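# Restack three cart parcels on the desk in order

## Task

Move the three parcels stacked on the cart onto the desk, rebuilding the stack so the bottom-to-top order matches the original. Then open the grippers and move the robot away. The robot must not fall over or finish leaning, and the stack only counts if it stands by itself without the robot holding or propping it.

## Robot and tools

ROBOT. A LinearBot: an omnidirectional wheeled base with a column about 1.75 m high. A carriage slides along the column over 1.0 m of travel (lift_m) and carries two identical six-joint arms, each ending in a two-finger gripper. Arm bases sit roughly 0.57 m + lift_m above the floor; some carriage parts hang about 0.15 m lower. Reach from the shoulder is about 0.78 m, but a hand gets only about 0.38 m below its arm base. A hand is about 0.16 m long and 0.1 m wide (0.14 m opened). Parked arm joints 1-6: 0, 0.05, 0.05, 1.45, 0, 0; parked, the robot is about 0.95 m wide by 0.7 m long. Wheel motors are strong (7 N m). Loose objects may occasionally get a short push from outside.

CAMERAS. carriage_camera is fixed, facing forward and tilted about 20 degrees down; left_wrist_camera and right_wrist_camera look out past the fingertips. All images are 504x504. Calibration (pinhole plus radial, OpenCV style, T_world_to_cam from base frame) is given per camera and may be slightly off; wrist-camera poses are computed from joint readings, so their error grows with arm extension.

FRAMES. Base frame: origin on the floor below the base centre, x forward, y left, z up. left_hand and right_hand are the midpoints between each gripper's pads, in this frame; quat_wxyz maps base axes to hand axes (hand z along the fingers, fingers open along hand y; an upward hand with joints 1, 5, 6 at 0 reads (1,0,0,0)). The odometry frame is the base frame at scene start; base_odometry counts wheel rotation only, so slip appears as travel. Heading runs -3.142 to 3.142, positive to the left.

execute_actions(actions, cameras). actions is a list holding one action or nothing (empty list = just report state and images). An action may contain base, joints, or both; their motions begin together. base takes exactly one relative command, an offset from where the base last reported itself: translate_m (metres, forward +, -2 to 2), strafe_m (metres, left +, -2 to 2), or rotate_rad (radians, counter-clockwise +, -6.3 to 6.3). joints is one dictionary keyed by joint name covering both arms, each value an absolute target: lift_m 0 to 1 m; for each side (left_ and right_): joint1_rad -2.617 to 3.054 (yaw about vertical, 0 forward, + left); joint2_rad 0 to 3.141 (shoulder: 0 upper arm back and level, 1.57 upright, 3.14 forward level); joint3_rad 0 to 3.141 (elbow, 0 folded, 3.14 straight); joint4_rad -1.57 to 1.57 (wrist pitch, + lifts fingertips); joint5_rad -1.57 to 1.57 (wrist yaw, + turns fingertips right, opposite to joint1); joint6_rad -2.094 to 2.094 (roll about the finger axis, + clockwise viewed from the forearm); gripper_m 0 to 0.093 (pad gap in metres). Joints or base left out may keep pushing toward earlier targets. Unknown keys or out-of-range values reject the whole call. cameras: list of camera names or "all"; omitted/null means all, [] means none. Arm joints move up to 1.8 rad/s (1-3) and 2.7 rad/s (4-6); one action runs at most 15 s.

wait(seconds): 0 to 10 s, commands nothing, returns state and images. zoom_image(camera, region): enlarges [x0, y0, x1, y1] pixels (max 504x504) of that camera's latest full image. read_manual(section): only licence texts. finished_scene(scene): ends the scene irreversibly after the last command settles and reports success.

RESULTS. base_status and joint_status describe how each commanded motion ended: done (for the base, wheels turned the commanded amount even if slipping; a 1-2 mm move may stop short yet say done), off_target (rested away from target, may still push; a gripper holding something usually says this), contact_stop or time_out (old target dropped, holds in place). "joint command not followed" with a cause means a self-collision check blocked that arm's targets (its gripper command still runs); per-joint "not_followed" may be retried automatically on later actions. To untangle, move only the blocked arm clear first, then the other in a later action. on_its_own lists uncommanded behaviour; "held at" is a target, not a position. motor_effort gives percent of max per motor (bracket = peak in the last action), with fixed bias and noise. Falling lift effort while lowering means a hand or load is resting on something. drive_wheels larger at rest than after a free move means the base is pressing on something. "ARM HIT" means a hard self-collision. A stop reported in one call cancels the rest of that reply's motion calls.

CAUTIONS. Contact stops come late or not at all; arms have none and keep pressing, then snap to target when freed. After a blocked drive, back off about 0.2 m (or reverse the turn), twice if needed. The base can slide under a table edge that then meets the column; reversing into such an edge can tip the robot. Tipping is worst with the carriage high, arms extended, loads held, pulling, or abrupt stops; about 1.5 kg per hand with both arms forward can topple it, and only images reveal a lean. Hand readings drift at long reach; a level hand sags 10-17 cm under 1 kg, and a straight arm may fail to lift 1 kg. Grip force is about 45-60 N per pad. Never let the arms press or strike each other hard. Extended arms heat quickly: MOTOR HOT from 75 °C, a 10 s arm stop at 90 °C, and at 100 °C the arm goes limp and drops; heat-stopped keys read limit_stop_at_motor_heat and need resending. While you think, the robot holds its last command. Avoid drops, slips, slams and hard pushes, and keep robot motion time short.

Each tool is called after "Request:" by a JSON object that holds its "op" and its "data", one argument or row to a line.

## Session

Request:
{"op": "execute_actions", "data": {
  "actions": [],
  "cameras": ["carriage_camera"]
}}

Request:
{"op": "execute_actions", "data": {
  "actions": [
    {"base":{"rotate_rad":3.14}}
  ],
  "cameras": ["carriage_camera"]
}}

Request:
{"op": "execute_actions", "data": {
  "actions": [
    {"base":{"rotate_rad":1.57}}
  ],
  "cameras": ["carriage_camera"]
}}

Scene clock: 0.00 s.
base_odometry: x=+0.000 y=+0.000 heading=+0.000 (m, m, rad; odometry frame)
base_status: not commanded
joint_positions: lift_m=+0.303 left_joint1_rad=+0.001 left_joint2_rad=+0.053 left_joint3_rad=+0.021 left_joint4_rad=+1.458 left_joint5_rad=+0.011 left_joint6_rad=+0.023 left_gripper_m=+0.095 right_joint1_rad=-0.011 right_joint2_rad=+0.061 right_joint3_rad=+0.027 right_joint4_rad=+1.433 right_joint5_rad=-0.009 right_joint6_rad=+0.041 right_gripper_m=+0.095
joint_status: not commanded
motor_effort: lift_m=+29 drive_wheels=+6 (%)
left_hand: x=+0.3056 y=+0.3156 z=+1.2761 quat_wxyz=(+0.997, +0.006, +0.072, +0.011) (m; base frame)
right_hand: x=+0.3122 y=-0.3164 z=+1.2768 quat_wxyz=(+0.996, -0.002, +0.086, +0.015) (m; base frame)
pictures: carriage_camera
camera_calibration (this result's frames):
carriage_camera: T_world_to_cam=[[0.00378341, -0.999048, 0.0434491, -0.0568282], [-0.384507, -0.0415625, -0.922186, 1.23429], [0.923114, -0.0132175, -0.384299, 0.34104], [0, 0, 0, 1]] pos_world=[0.159989, -0.00096642, 1.27177]
Images, in order (width x height): carriage_camera 504x504.

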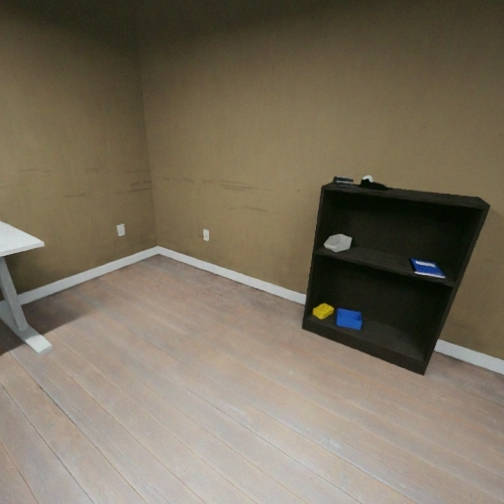

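Scene clock: 4.27 s.
base_odometry: x=+0.000 y=+0.000 heading=+3.139 (m, m, rad; odometry frame)
base_status: done
joint_positions: lift_m=+0.303 left_joint1_rad=+0.001 left_joint2_rad=+0.053 left_joint3_rad=+0.021 left_joint4_rad=+1.458 left_joint5_rad=+0.011 left_joint6_rad=+0.023 left_gripper_m=+0.095 right_joint1_rad=-0.011 right_joint2_rad=+0.061 right_joint3_rad=+0.027 right_joint4_rad=+1.429 right_joint5_rad=-0.009 right_joint6_rad=+0.041 right_gripper_m=+0.095
joint_status: not commanded
motor_effort: lift_m=+29(28) drive_wheels=+13(29) (%)
left_hand: x=+0.3056 y=+0.3156 z=+1.2761 quat_wxyz=(+0.997, +0.006, +0.072, +0.011) (m; base frame)
right_hand: x=+0.3134 y=-0.3164 z=+1.2766 quat_wxyz=(+0.996, -0.002, +0.088, +0.015) (m; base frame)
pictures: carriage_camera
camera_calibration (this result's frames):
carriage_camera: T_world_to_cam=[[0.00378341, -0.999048, 0.0434491, -0.0568282], [-0.384507, -0.0415625, -0.922186, 1.23429], [0.923114, -0.0132175, -0.384299, 0.34104], [0, 0, 0, 1]] pos_world=[0.159989, -0.00096642, 1.27177]
Images, in order (width x height): carriage_camera 504x504.

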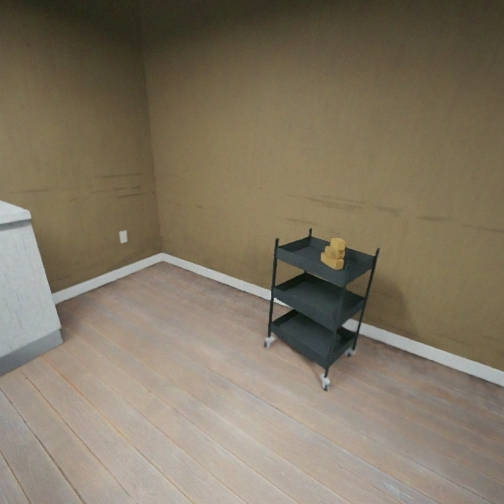

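Scene clock: 7.37 s.
base_odometry: x=+0.000 y=+0.000 heading=-1.575 (m, m, rad; odometry frame)
base_status: done
joint_positions: lift_m=+0.303 left_joint1_rad=+0.001 left_joint2_rad=+0.053 left_joint3_rad=+0.021 left_joint4_rad=+1.458 left_joint5_rad=+0.011 left_joint6_rad=+0.023 left_gripper_m=+0.095 right_joint1_rad=-0.011 right_joint2_rad=+0.061 right_joint3_rad=+0.027 right_joint4_rad=+1.430 right_joint5_rad=-0.009 right_joint6_rad=+0.041 right_gripper_m=+0.095
joint_status: not commanded
motor_effort: lift_m=+30(30) drive_wheels=+13(19) (%)
left_hand: x=+0.3056 y=+0.3156 z=+1.2761 quat_wxyz=(+0.997, +0.006, +0.072, +0.011) (m; base frame)
right_hand: x=+0.3131 y=-0.3164 z=+1.2766 quat_wxyz=(+0.996, -0.002, +0.087, +0.015) (m; base frame)
pictures: carriage_camera
camera_calibration (this result's frames):
carriage_camera: T_world_to_cam=[[0.00378341, -0.999048, 0.0434491, -0.0568282], [-0.384507, -0.0415625, -0.922186, 1.23429], [0.923114, -0.0132175, -0.384299, 0.34104], [0, 0, 0, 1]] pos_world=[0.159989, -0.00096642, 1.27177]
Images, in order (width x height): carriage_camera 504x504.

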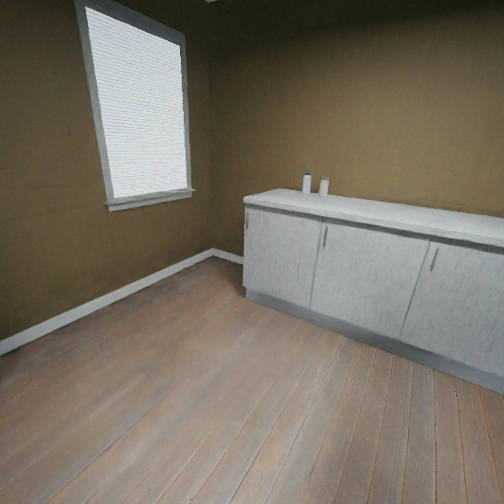

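Request:
{"op": "execute_actions", "data": {
  "actions": [
    {"base":{"rotate_rad":-0.97},"joints":{"lift_m":0.4}}
  ],
  "cameras": []
}}

Request:
{"op": "execute_actions", "data": {
  "actions": [
    {"base":{"strafe_m":-0.93}}
  ],
  "cameras": ["carriage_camera"]
}}

Request:
{"op": "zoom_image", "data": {
  "camera": "carriage_camera",
  "region": [230, 260, 430, 460]
}}

Scene clock: 15.57 s.
base_odometry: x=+0.000 y=+0.000 heading=-2.544 (m, m, rad; odometry frame)
base_status: done
joint_positions: lift_m=+0.400 left_joint1_rad=+0.001 left_joint2_rad=+0.053 left_joint3_rad=+0.021 left_joint4_rad=+1.458 left_joint5_rad=+0.011 left_joint6_rad=+0.023 left_gripper_m=+0.095 right_joint1_rad=-0.011 right_joint2_rad=+0.061 right_joint3_rad=+0.027 right_joint4_rad=+1.429 right_joint5_rad=-0.009 right_joint6_rad=+0.041 right_gripper_m=+0.095
joint_status: all done
motor_effort: lift_m=+34(40) drive_wheels=+14(21) (%)
left_hand: x=+0.3056 y=+0.3156 z=+1.3730 quat_wxyz=(+0.997, +0.006, +0.072, +0.011) (m; base frame)
right_hand: x=+0.3134 y=-0.3164 z=+1.3735 quat_wxyz=(+0.996, -0.002, +0.088, +0.015) (m; base frame)
pictures: none
No camera images: the call's "cameras" was empty. Leave "cameras" out to get every camera's image.

Scene clock: 19.83 s.
base_odometry: x=-0.522 y=+0.770 heading=-2.545 (m, m, rad; odometry frame)
base_status: done
joint_positions: lift_m=+0.400 left_joint1_rad=+0.001 left_joint2_rad=+0.053 left_joint3_rad=+0.021 left_joint4_rad=+1.458 left_joint5_rad=+0.011 left_joint6_rad=+0.023 left_gripper_m=+0.095 right_joint1_rad=-0.011 right_joint2_rad=+0.061 right_joint3_rad=+0.027 right_joint4_rad=+1.429 right_joint5_rad=-0.009 right_joint6_rad=+0.041 right_gripper_m=+0.095
joint_status: not commanded
motor_effort: lift_m=+27(29) drive_wheels=-8(29) (%)
left_hand: x=+0.3056 y=+0.3156 z=+1.3730 quat_wxyz=(+0.997, +0.006, +0.072, +0.011) (m; base frame)
right_hand: x=+0.3133 y=-0.3164 z=+1.3735 quat_wxyz=(+0.996, -0.002, +0.088, +0.015) (m; base frame)
pictures: carriage_camera
camera_calibration (this result's frames):
carriage_camera: T_world_to_cam=[[0.00378341, -0.999048, 0.0434491, -0.0610382], [-0.384507, -0.0415625, -0.922186, 1.32364], [0.923114, -0.0132175, -0.384299, 0.378277], [0, 0, 0, 1]] pos_world=[0.159989, -0.00096642, 1.36867]
Images, in order (width x height): carriage_camera 504x504.

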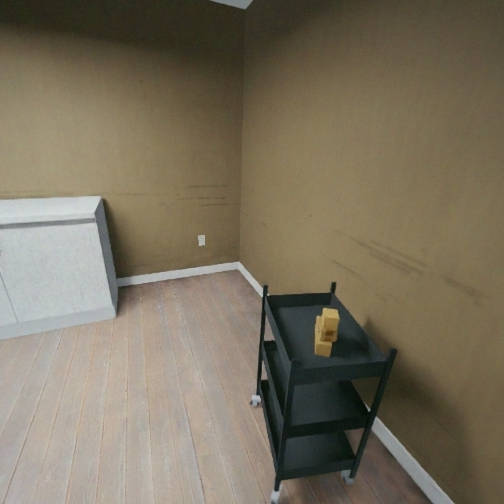

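Region (230, 260, 430, 460) of carriage_camera's 504x504 image, scaled by 2.520, with more detail than that image has.

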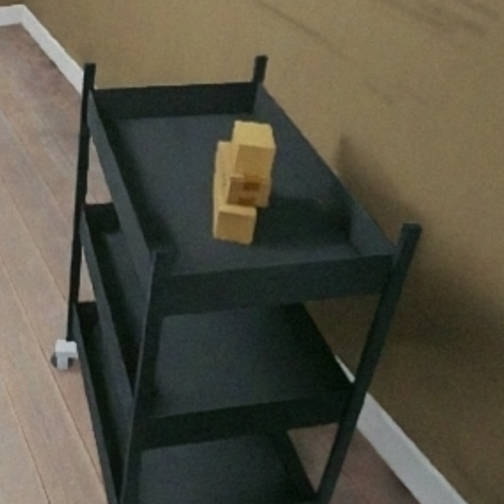

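Request:
{"op": "execute_actions", "data": {
  "actions": [
    {"base":{"translate_m":-0.05},"joints":{"right_joint1_rad":0.13,"right_joint2_rad":2.6,"right_joint3_rad":1.6,"right_joint4_rad":0.5,"right_joint5_rad":0.4}}
  ],
  "cameras": []
}}

Request:
{"op": "execute_actions", "data": {
  "actions": [
    {"joints":{"lift_m":0.26}}
  ],
  "cameras": ["carriage_camera","right_wrist_camera"]
}}

Scene clock: 28.03 s.
base_odometry: x=-0.480 y=+0.798 heading=-2.546 (m, m, rad; odometry frame)
base_status: done
joint_positions: lift_m=+0.400 left_joint1_rad=+0.001 left_joint2_rad=+0.053 left_joint3_rad=+0.021 left_joint4_rad=+1.455 left_joint5_rad=+0.011 left_joint6_rad=+0.023 left_gripper_m=+0.095 right_joint1_rad=+0.126 right_joint2_rad=+2.602 right_joint3_rad=+1.597 right_joint4_rad=+0.487 right_joint5_rad=+0.394 right_joint6_rad=+0.041 right_gripper_m=+0.095
joint_status: all done
motor_effort: lift_m=+31(27) drive_wheels=+4(14) (%)
left_hand: x=+0.3063 y=+0.3156 z=+1.3729 quat_wxyz=(+0.997, +0.006, +0.074, +0.011) (m; base frame)
right_hand: x=+0.9009 y=-0.3037 z=+0.9091 quat_wxyz=(+0.505, +0.062, +0.851, -0.128) (m; base frame)
pictures: none
No camera images: the call's "cameras" was empty. Leave "cameras" out to get every camera's image.

Scene clock: 29.13 s.
base_odometry: x=-0.480 y=+0.798 heading=-2.546 (m, m, rad; odometry frame)
base_status: not commanded
joint_positions: lift_m=+0.260 left_joint1_rad=+0.001 left_joint2_rad=+0.053 left_joint3_rad=+0.021 left_joint4_rad=+1.455 left_joint5_rad=+0.011 left_joint6_rad=+0.023 left_gripper_m=+0.095 right_joint1_rad=+0.126 right_joint2_rad=+2.602 right_joint3_rad=+1.597 right_joint4_rad=+0.494 right_joint5_rad=+0.396 right_joint6_rad=+0.041 right_gripper_m=+0.095
joint_status: all done
motor_effort: lift_m=+26(27) drive_wheels=+5(1) (%)
left_hand: x=+0.3063 y=+0.3156 z=+1.2333 quat_wxyz=(+0.997, +0.006, +0.074, +0.011) (m; base frame)
right_hand: x=+0.9018 y=-0.3038 z=+0.7715 quat_wxyz=(+0.508, +0.063, +0.849, -0.128) (m; base frame)
pictures: carriage_camera, right_wrist_camera
camera_calibration (this result's frames):
carriage_camera: T_world_to_cam=[[0.00378341, -0.999048, 0.0434491, -0.0549732], [-0.384507, -0.0415625, -0.922186, 1.19492], [0.923114, -0.0132175, -0.384299, 0.324633], [0, 0, 0, 1]] pos_world=[0.159989, -0.00096642, 1.22908]
right_wrist_camera: T_world_to_cam=[[-0.200546, -0.968956, 0.144586, -0.222987], [-0.872726, 0.109641, -0.475739, 1.19636], [0.445118, -0.221592, -0.867621, 0.324669], [0, 0, 0, 1]] pos_world=[0.854859, -0.27529, 0.883086]
Images, in order (width x height): carriage_camera 504x504, right_wrist_camera 504x504.

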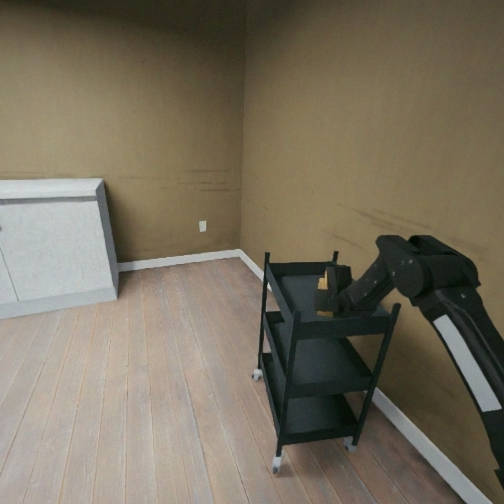

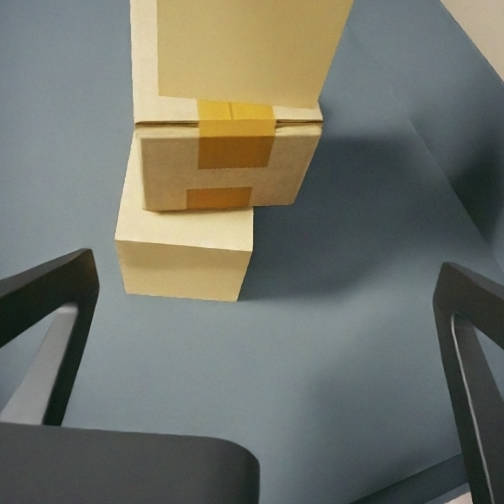

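Request:
{"op": "execute_actions", "data": {
  "actions": [
    {"base":{"translate_m":0.04},"joints":{"lift_m":0.185,"right_joint6_rad":0.19,"right_joint1_rad":0.14}}
  ],
  "cameras": ["right_wrist_camera"]
}}

Scene clock: 32.93 s.
base_odometry: x=-0.513 y=+0.776 heading=-2.546 (m, m, rad; odometry frame)
base_status: done
joint_positions: lift_m=+0.185 left_joint1_rad=+0.001 left_joint2_rad=+0.053 left_joint3_rad=+0.021 left_joint4_rad=+1.455 left_joint5_rad=+0.011 left_joint6_rad=+0.023 left_gripper_m=+0.095 right_joint1_rad=+0.139 right_joint2_rad=+2.586 right_joint3_rad=+1.609 right_joint4_rad=+0.514 right_joint5_rad=+0.407 right_joint6_rad=+0.179 right_gripper_m=+0.095
joint_status: all done
motor_effort: lift_m=+25(24) drive_wheels=+2(9) (%)
left_hand: x=+0.3063 y=+0.3156 z=+1.1584 quat_wxyz=(+0.997, +0.006, +0.074, +0.011) (m; base frame)
right_hand: x=+0.9089 y=-0.2963 z=+0.7156 quat_wxyz=(+0.536, +0.123, +0.830, -0.088) (m; base frame)
pictures: right_wrist_camera
camera_calibration (this result's frames):
right_wrist_camera: T_world_to_cam=[[-0.262206, -0.964977, 0.00820365, -0.0514587], [-0.819575, 0.218193, -0.529801, 1.19773], [0.509456, -0.14564, -0.848082, 0.22469], [0, 0, 0, 1]] pos_world=[0.853663, -0.278267, 0.825534]
Images, in order (width x height): right_wrist_camera 504x504.

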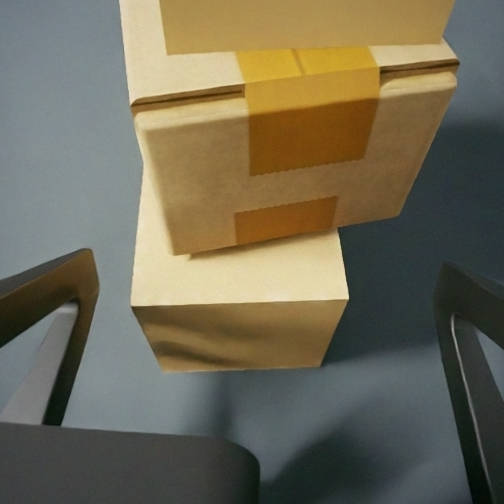

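Request:
{"op": "execute_actions", "data": {
  "actions": [
    {"joints":{"lift_m":0.23}}
  ],
  "cameras": []
}}

Request:
{"op": "execute_actions", "data": {
  "actions": [
    {"base":{"translate_m":0.04},"joints":{"right_joint4_rad":0.27,"right_joint6_rad":0.26}}
  ],
  "cameras": ["right_wrist_camera"]
}}

Scene clock: 37.17 s.
base_odometry: x=-0.513 y=+0.776 heading=-2.546 (m, m, rad; odometry frame)
base_status: not commanded
joint_positions: lift_m=+0.230 left_joint1_rad=+0.001 left_joint2_rad=+0.053 left_joint3_rad=+0.021 left_joint4_rad=+1.455 left_joint5_rad=+0.011 left_joint6_rad=+0.023 left_gripper_m=+0.095 right_joint1_rad=+0.139 right_joint2_rad=+2.597 right_joint3_rad=+1.609 right_joint4_rad=+0.504 right_joint5_rad=+0.405 right_joint6_rad=+0.180 right_gripper_m=+0.095
joint_status: all done
motor_effort: lift_m=+28(36) drive_wheels=+1(1) (%)
left_hand: x=+0.3063 y=+0.3156 z=+1.2029 quat_wxyz=(+0.997, +0.006, +0.074, +0.011) (m; base frame)
right_hand: x=+0.9063 y=-0.2964 z=+0.7506 quat_wxyz=(+0.527, +0.121, +0.836, -0.090) (m; base frame)
pictures: none
No camera images: the call's "cameras" was empty. Leave "cameras" out to get every camera's image.

Scene clock: 38.33 s.
base_odometry: x=-0.546 y=+0.754 heading=-2.547 (m, m, rad; odometry frame)
base_status: done
joint_positions: lift_m=+0.230 left_joint1_rad=+0.001 left_joint2_rad=+0.053 left_joint3_rad=+0.021 left_joint4_rad=+1.456 left_joint5_rad=+0.011 left_joint6_rad=+0.023 left_gripper_m=+0.095 right_joint1_rad=+0.139 right_joint2_rad=+2.597 right_joint3_rad=+1.609 right_joint4_rad=+0.273 right_joint5_rad=+0.405 right_joint6_rad=+0.250 right_gripper_m=+0.095
joint_status: all done
motor_effort: lift_m=+28(32) drive_wheels=+12(9) (%)
left_hand: x=+0.3061 y=+0.3156 z=+1.2030 quat_wxyz=(+0.997, +0.006, +0.073, +0.011) (m; base frame)
right_hand: x=+0.8765 y=-0.3006 z=+0.7066 quat_wxyz=(+0.434, +0.133, +0.885, -0.101) (m; base frame)
pictures: right_wrist_camera
camera_calibration (this result's frames):
right_wrist_camera: T_world_to_cam=[[-0.289064, -0.956058, 0.0489465, -0.0665416], [-0.909923, 0.258509, -0.324366, 1.11347], [0.29746, -0.1383, -0.944664, 0.489263], [0, 0, 0, 1]] pos_world=[0.8484, -0.283794, 0.826618]
Images, in order (width x height): right_wrist_camera 504x504.

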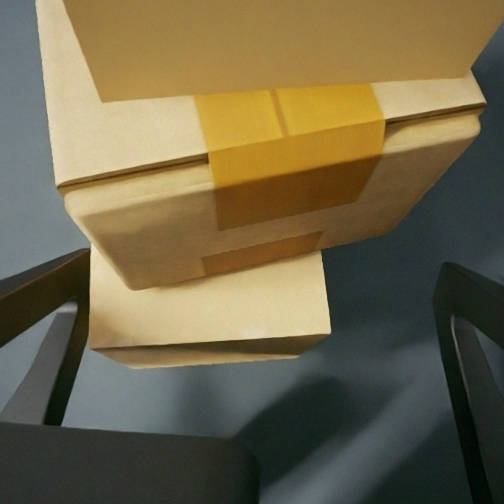

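Request:
{"op": "execute_actions", "data": {
  "actions": [
    {"base":{"strafe_m":0.013},"joints":{"lift_m":0.205}}
  ],
  "cameras": ["right_wrist_camera"]
}}

Request:
{"op": "execute_actions", "data": {
  "actions": [
    {"joints":{"right_gripper_m":0.02}}
  ],
  "cameras": []
}}

Request:
{"op": "execute_actions", "data": {
  "actions": [
    {"joints":{"lift_m":0.4,"right_joint4_rad":0.36}}
  ],
  "cameras": ["carriage_camera","right_wrist_camera"]
}}

Scene clock: 43.23 s.
base_odometry: x=-0.539 y=+0.743 heading=-2.548 (m, m, rad; odometry frame)
base_status: done
joint_positions: lift_m=+0.205 left_joint1_rad=+0.001 left_joint2_rad=+0.053 left_joint3_rad=+0.021 left_joint4_rad=+1.457 left_joint5_rad=+0.011 left_joint6_rad=+0.023 left_gripper_m=+0.095 right_joint1_rad=+0.139 right_joint2_rad=+2.598 right_joint3_rad=+1.609 right_joint4_rad=+0.293 right_joint5_rad=+0.408 right_joint6_rad=+0.257 right_gripper_m=+0.095
joint_status: all done
motor_effort: lift_m=+23(24) drive_wheels=+11(11) (%)
left_hand: x=+0.3060 y=+0.3156 z=+1.1784 quat_wxyz=(+0.997, +0.006, +0.073, +0.011) (m; base frame)
right_hand: x=+0.8790 y=-0.3004 z=+0.6850 quat_wxyz=(+0.443, +0.138, +0.881, -0.098) (m; base frame)
pictures: right_wrist_camera
camera_calibration (this result's frames):
right_wrist_camera: T_world_to_cam=[[-0.295648, -0.954581, 0.0369875, -0.0501661], [-0.901531, 0.265993, -0.341305, 1.11522], [0.315964, -0.134252, -0.939225, 0.449358], [0, 0, 0, 1]] pos_world=[0.848593, -0.284202, 0.804533]
Images, in order (width x height): right_wrist_camera 504x504.

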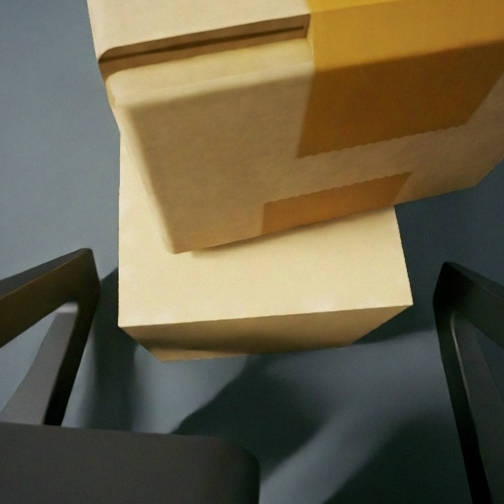

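Scene clock: 43.90 s.
base_odometry: x=-0.539 y=+0.743 heading=-2.548 (m, m, rad; odometry frame)
base_status: not commanded
joint_positions: lift_m=+0.205 left_joint1_rad=+0.001 left_joint2_rad=+0.053 left_joint3_rad=+0.021 left_joint4_rad=+1.457 left_joint5_rad=+0.011 left_joint6_rad=+0.023 left_gripper_m=+0.095 right_joint1_rad=+0.140 right_joint2_rad=+2.598 right_joint3_rad=+1.609 right_joint4_rad=+0.294 right_joint5_rad=+0.402 right_joint6_rad=+0.259 right_gripper_m=+0.053
joint_status: right_gripper_m off_target (ended at +0.053, target +0.020)
motor_effort: lift_m=+27(25) drive_wheels=+10(11) (%)
left_hand: x=+0.3060 y=+0.3156 z=+1.1784 quat_wxyz=(+0.997, +0.006, +0.073, +0.011) (m; base frame)
right_hand: x=+0.8794 y=-0.2992 z=+0.6850 quat_wxyz=(+0.443, +0.137, +0.881, -0.095) (m; base frame)
pictures: none
No camera images: the call's "cameras" was empty. Leave "cameras" out to get every camera's image.

Scene clock: 45.20 s.
base_odometry: x=-0.539 y=+0.743 heading=-2.548 (m, m, rad; odometry frame)
base_status: not commanded
joint_positions: lift_m=+0.400 left_joint1_rad=+0.001 left_joint2_rad=+0.053 left_joint3_rad=+0.021 left_joint4_rad=+1.457 left_joint5_rad=+0.011 left_joint6_rad=+0.023 left_gripper_m=+0.095 right_joint1_rad=+0.140 right_joint2_rad=+2.619 right_joint3_rad=+1.598 right_joint4_rad=+0.313 right_joint5_rad=+0.393 right_joint6_rad=+0.259 right_gripper_m=+0.053
joint_status: right_joint4_rad off_target (ended at +0.313, target +0.360); the others done
motor_effort: lift_m=+29(35) drive_wheels=+10(10) (%)
left_hand: x=+0.3060 y=+0.3156 z=+1.3730 quat_wxyz=(+0.997, +0.006, +0.073, +0.011) (m; base frame)
right_hand: x=+0.8748 y=-0.2984 z=+0.8659 quat_wxyz=(+0.437, +0.134, +0.885, -0.093) (m; base frame)
pictures: carriage_camera, right_wrist_camera
camera_calibration (this result's frames):
carriage_camera: T_world_to_cam=[[0.00378341, -0.999048, 0.0434491, -0.0610385], [-0.384507, -0.0415625, -0.922186, 1.32365], [0.923114, -0.0132175, -0.384299, 0.378279], [0, 0, 0, 1]] pos_world=[0.159989, -0.00096642, 1.36868]
right_wrist_camera: T_world_to_cam=[[-0.284833, -0.958032, 0.0323396, -0.0626474], [-0.908839, 0.259173, -0.326866, 1.16447], [0.304766, -0.122494, -0.944517, 0.638756], [0, 0, 0, 1]] pos_world=[0.845798, -0.283574, 0.985967]
Images, in order (width x height): carriage_camera 504x504, right_wrist_camera 504x504.

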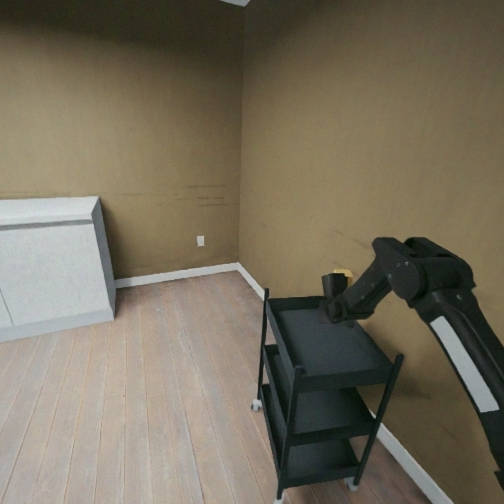

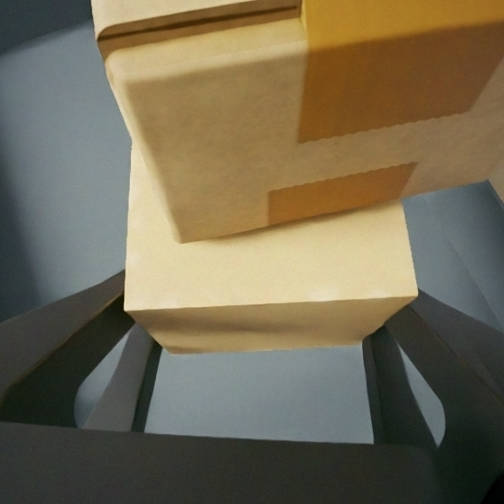

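Held. Turning left, away from the wall, toward the desk.

Request:
{"op": "execute_actions", "data": {
  "actions": [
    {"base":{"rotate_rad":3.4}}
  ],
  "cameras": ["carriage_camera"]
}}

Request:
{"op": "execute_actions", "data": {
  "actions": [
    {"base":{"translate_m":0.7}}
  ],
  "cameras": ["carriage_camera","right_wrist_camera"]
}}

Scene clock: 53.43 s.
base_odometry: x=-0.540 y=+0.743 heading=+0.852 (m, m, rad; odometry frame)
base_status: done
joint_positions: lift_m=+0.400 left_joint1_rad=+0.001 left_joint2_rad=+0.053 left_joint3_rad=+0.021 left_joint4_rad=+1.456 left_joint5_rad=+0.011 left_joint6_rad=+0.023 left_gripper_m=+0.095 right_joint1_rad=+0.143 right_joint2_rad=+2.619 right_joint3_rad=+1.598 right_joint4_rad=+0.317 right_joint5_rad=+0.388 right_joint6_rad=+0.259 right_gripper_m=+0.052
joint_status: not commanded
motor_effort: lift_m=+31(31) drive_wheels=+14(27) (%)
left_hand: x=+0.3061 y=+0.3156 z=+1.3730 quat_wxyz=(+0.997, +0.006, +0.073, +0.011) (m; base frame)
right_hand: x=+0.8755 y=-0.2954 z=+0.8664 quat_wxyz=(+0.438, +0.132, +0.885, -0.089) (m; base frame)
pictures: carriage_camera
camera_calibration (this result's frames):
carriage_camera: T_world_to_cam=[[0.00378341, -0.999048, 0.0434491, -0.0610385], [-0.384507, -0.0415625, -0.922186, 1.32365], [0.923114, -0.0132175, -0.384299, 0.378279], [0, 0, 0, 1]] pos_world=[0.159989, -0.00096642, 1.36868]
Images, in order (width x height): carriage_camera 504x504.

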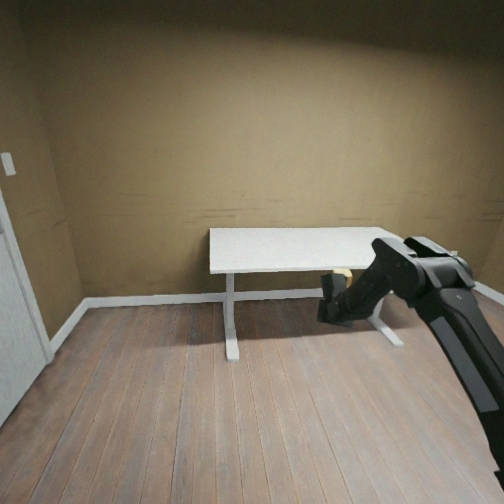

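Scene clock: 57.07 s.
base_odometry: x=-0.080 y=+1.271 heading=+0.854 (m, m, rad; odometry frame)
base_status: done
joint_positions: lift_m=+0.400 left_joint1_rad=+0.001 left_joint2_rad=+0.053 left_joint3_rad=+0.021 left_joint4_rad=+1.456 left_joint5_rad=+0.011 left_joint6_rad=+0.023 left_gripper_m=+0.095 right_joint1_rad=+0.142 right_joint2_rad=+2.619 right_joint3_rad=+1.598 right_joint4_rad=+0.308 right_joint5_rad=+0.388 right_joint6_rad=+0.259 right_gripper_m=+0.052
joint_status: not commanded
motor_effort: lift_m=+29(30) drive_wheels=-9(30) (%)
left_hand: x=+0.3061 y=+0.3156 z=+1.3730 quat_wxyz=(+0.997, +0.006, +0.073, +0.011) (m; base frame)
right_hand: x=+0.8742 y=-0.2960 z=+0.8649 quat_wxyz=(+0.435, +0.132, +0.886, -0.091) (m; base frame)
pictures: carriage_camera, right_wrist_camera
camera_calibration (this result's frames):
carriage_camera: T_world_to_cam=[[0.00378341, -0.999048, 0.0434491, -0.0610385], [-0.384507, -0.0415625, -0.922186, 1.32365], [0.923114, -0.0132175, -0.384299, 0.378279], [0, 0, 0, 1]] pos_world=[0.159989, -0.00096642, 1.36868]
right_wrist_camera: T_world_to_cam=[[-0.278511, -0.959923, 0.0312877, -0.0657239], [-0.912106, 0.254153, -0.321667, 1.15985], [0.300824, -0.118126, -0.946336, 0.644578], [0, 0, 0, 1]] pos_world=[0.845692, -0.281727, 0.985128]
Images, in order (width x height): carriage_camera 504x504, right_wrist_camera 504x504.

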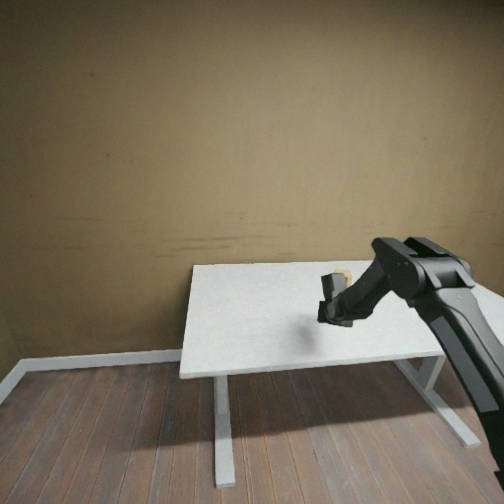

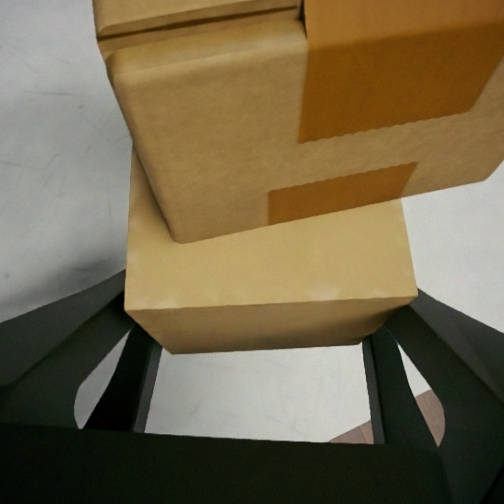

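Request:
{"op": "execute_actions", "data": {
  "actions": [
    {"base":{"translate_m":0.1},"joints":{"lift_m":0.315}}
  ],
  "cameras": []
}}

Request:
{"op": "execute_actions", "data": {
  "actions": [
    {"joints":{"lift_m":0.29}}
  ],
  "cameras": []
}}

Request:
{"op": "execute_actions", "data": {
  "actions": [
    {"joints":{"lift_m":0.27}}
  ],
  "cameras": []
}}

Request:
{"op": "execute_actions", "data": {
  "actions": [
    {"joints":{"lift_m":0.255}}
  ],
  "cameras": []
}}

Scene clock: 61.07 s.
base_odometry: x=-0.015 y=+1.347 heading=+0.855 (m, m, rad; odometry frame)
base_status: done
joint_positions: lift_m=+0.315 left_joint1_rad=+0.001 left_joint2_rad=+0.053 left_joint3_rad=+0.021 left_joint4_rad=+1.460 left_joint5_rad=+0.011 left_joint6_rad=+0.023 left_gripper_m=+0.095 right_joint1_rad=+0.140 right_joint2_rad=+2.621 right_joint3_rad=+1.598 right_joint4_rad=+0.305 right_joint5_rad=+0.387 right_joint6_rad=+0.259 right_gripper_m=+0.052
joint_status: all done
motor_effort: lift_m=+26(27) drive_wheels=-9(22) (%)
left_hand: x=+0.3053 y=+0.3156 z=+1.2884 quat_wxyz=(+0.997, +0.006, +0.072, +0.011) (m; base frame)
right_hand: x=+0.8735 y=-0.2975 z=+0.7786 quat_wxyz=(+0.432, +0.132, +0.887, -0.091) (m; base frame)
pictures: none
No camera images: the call's "cameras" was empty. Leave "cameras" out to get every camera's image.

Scene clock: 61.73 s.
base_odometry: x=-0.015 y=+1.347 heading=+0.855 (m, m, rad; odometry frame)
base_status: not commanded
joint_positions: lift_m=+0.290 left_joint1_rad=+0.001 left_joint2_rad=+0.053 left_joint3_rad=+0.021 left_joint4_rad=+1.460 left_joint5_rad=+0.011 left_joint6_rad=+0.023 left_gripper_m=+0.095 right_joint1_rad=+0.140 right_joint2_rad=+2.625 right_joint3_rad=+1.598 right_joint4_rad=+0.309 right_joint5_rad=+0.388 right_joint6_rad=+0.259 right_gripper_m=+0.052
joint_status: all done
motor_effort: lift_m=+26(25) drive_wheels=-9(9) (%)
left_hand: x=+0.3053 y=+0.3156 z=+1.2634 quat_wxyz=(+0.997, +0.006, +0.072, +0.011) (m; base frame)
right_hand: x=+0.8732 y=-0.2976 z=+0.7520 quat_wxyz=(+0.432, +0.133, +0.887, -0.092) (m; base frame)
pictures: none
No camera images: the call's "cameras" was empty. Leave "cameras" out to get every camera's image.

Scene clock: 62.30 s.
base_odometry: x=-0.015 y=+1.347 heading=+0.855 (m, m, rad; odometry frame)
base_status: not commanded
joint_positions: lift_m=+0.270 left_joint1_rad=+0.001 left_joint2_rad=+0.053 left_joint3_rad=+0.021 left_joint4_rad=+1.460 left_joint5_rad=+0.011 left_joint6_rad=+0.023 left_gripper_m=+0.095 right_joint1_rad=+0.140 right_joint2_rad=+2.619 right_joint3_rad=+1.598 right_joint4_rad=+0.352 right_joint5_rad=+0.393 right_joint6_rad=+0.260 right_gripper_m=+0.052
joint_status: all done
on_its_own: right_joint4_rad moved +0.043 to your old target +0.360
motor_effort: lift_m=+25(27) drive_wheels=+14(15) (%)
left_hand: x=+0.3053 y=+0.3156 z=+1.2435 quat_wxyz=(+0.997, +0.006, +0.072, +0.011) (m; base frame)
right_hand: x=+0.8806 y=-0.2974 z=+0.7438 quat_wxyz=(+0.454, +0.138, +0.876, -0.087) (m; base frame)
pictures: none
No camera images: the call's "cameras" was empty. Leave "cameras" out to get every camera's image.

Scene clock: 62.83 s.
base_odometry: x=-0.015 y=+1.347 heading=+0.855 (m, m, rad; odometry frame)
base_status: not commanded
joint_positions: lift_m=+0.255 left_joint1_rad=+0.001 left_joint2_rad=+0.053 left_joint3_rad=+0.021 left_joint4_rad=+1.460 left_joint5_rad=+0.011 left_joint6_rad=+0.023 left_gripper_m=+0.095 right_joint1_rad=+0.140 right_joint2_rad=+2.603 right_joint3_rad=+1.598 right_joint4_rad=+0.376 right_joint5_rad=+0.397 right_joint6_rad=+0.260 right_gripper_m=+0.052
joint_status: all done
motor_effort: lift_m=+25(25) drive_wheels=+14(15) (%)
left_hand: x=+0.3053 y=+0.3156 z=+1.2285 quat_wxyz=(+0.997, +0.006, +0.072, +0.011) (m; base frame)
right_hand: x=+0.8868 y=-0.2971 z=+0.7429 quat_wxyz=(+0.471, +0.142, +0.867, -0.084) (m; base frame)
pictures: none
No camera images: the call's "cameras" was empty. Leave "cameras" out to get every camera's image.

Request:
{"op": "execute_actions", "data": {
  "actions": [
    {"joints":{"right_gripper_m":0.093,"lift_m":0.262}}
  ],
  "cameras": []
}}

Request:
{"op": "execute_actions", "data": {
  "actions": [
    {"base":{"translate_m":-0.4}}
  ],
  "cameras": ["carriage_camera"]
}}

Request:
{"op": "finished_scene", "data": {
  "scene": 2
}}

Scene clock: 66.00 s.
base_odometry: x=-0.015 y=+1.347 heading=+0.855 (m, m, rad; odometry frame)
base_status: not commanded
joint_positions: lift_m=+0.262 left_joint1_rad=+0.001 left_joint2_rad=+0.053 left_joint3_rad=+0.021 left_joint4_rad=+1.460 left_joint5_rad=+0.011 left_joint6_rad=+0.023 left_gripper_m=+0.095 right_joint1_rad=+0.140 right_joint2_rad=+2.603 right_joint3_rad=+1.598 right_joint4_rad=+0.355 right_joint5_rad=+0.396 right_joint6_rad=+0.260 right_gripper_m=+0.093
joint_status: all done
motor_effort: lift_m=+30(35) drive_wheels=+14(16) (%)
left_hand: x=+0.3053 y=+0.3156 z=+1.2350 quat_wxyz=(+0.997, +0.006, +0.072, +0.011) (m; base frame)
right_hand: x=+0.8839 y=-0.2973 z=+0.7453 quat_wxyz=(+0.462, +0.140, +0.872, -0.086) (m; base frame)
pictures: none
No camera images: the call's "cameras" was empty. Leave "cameras" out to get every camera's image.

Scene clock: 68.90 s.
base_odometry: x=-0.277 y=+1.045 heading=+0.857 (m, m, rad; odometry frame)
base_status: done
joint_positions: lift_m=+0.262 left_joint1_rad=+0.001 left_joint2_rad=+0.053 left_joint3_rad=+0.021 left_joint4_rad=+1.458 left_joint5_rad=+0.011 left_joint6_rad=+0.023 left_gripper_m=+0.095 right_joint1_rad=+0.140 right_joint2_rad=+2.603 right_joint3_rad=+1.598 right_joint4_rad=+0.359 right_joint5_rad=+0.396 right_joint6_rad=+0.260 right_gripper_m=+0.093
joint_status: not commanded
motor_effort: lift_m=+31(30) drive_wheels=-8(30) (%)
left_hand: x=+0.3057 y=+0.3156 z=+1.2350 quat_wxyz=(+0.997, +0.006, +0.072, +0.011) (m; base frame)
right_hand: x=+0.8844 y=-0.2973 z=+0.7460 quat_wxyz=(+0.463, +0.140, +0.871, -0.086) (m; base frame)
pictures: carriage_camera
camera_calibration (this result's frames):
carriage_camera: T_world_to_cam=[[0.00378341, -0.999048, 0.0434491, -0.0550407], [-0.384507, -0.0415625, -0.922186, 1.19635], [0.923114, -0.0132175, -0.384299, 0.325229], [0, 0, 0, 1]] pos_world=[0.159989, -0.00096642, 1.23063]
Images, in order (width x height): carriage_camera 504x504.

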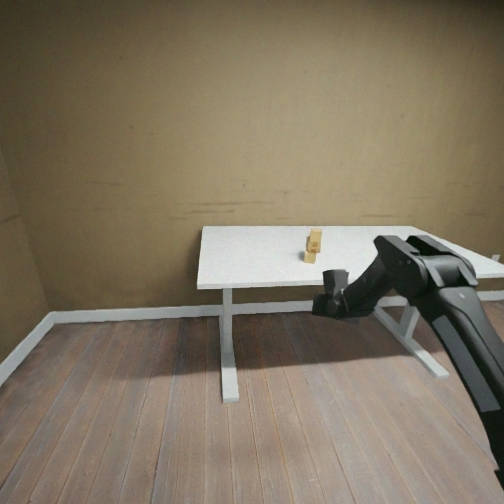

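The scene is finished: the task was done.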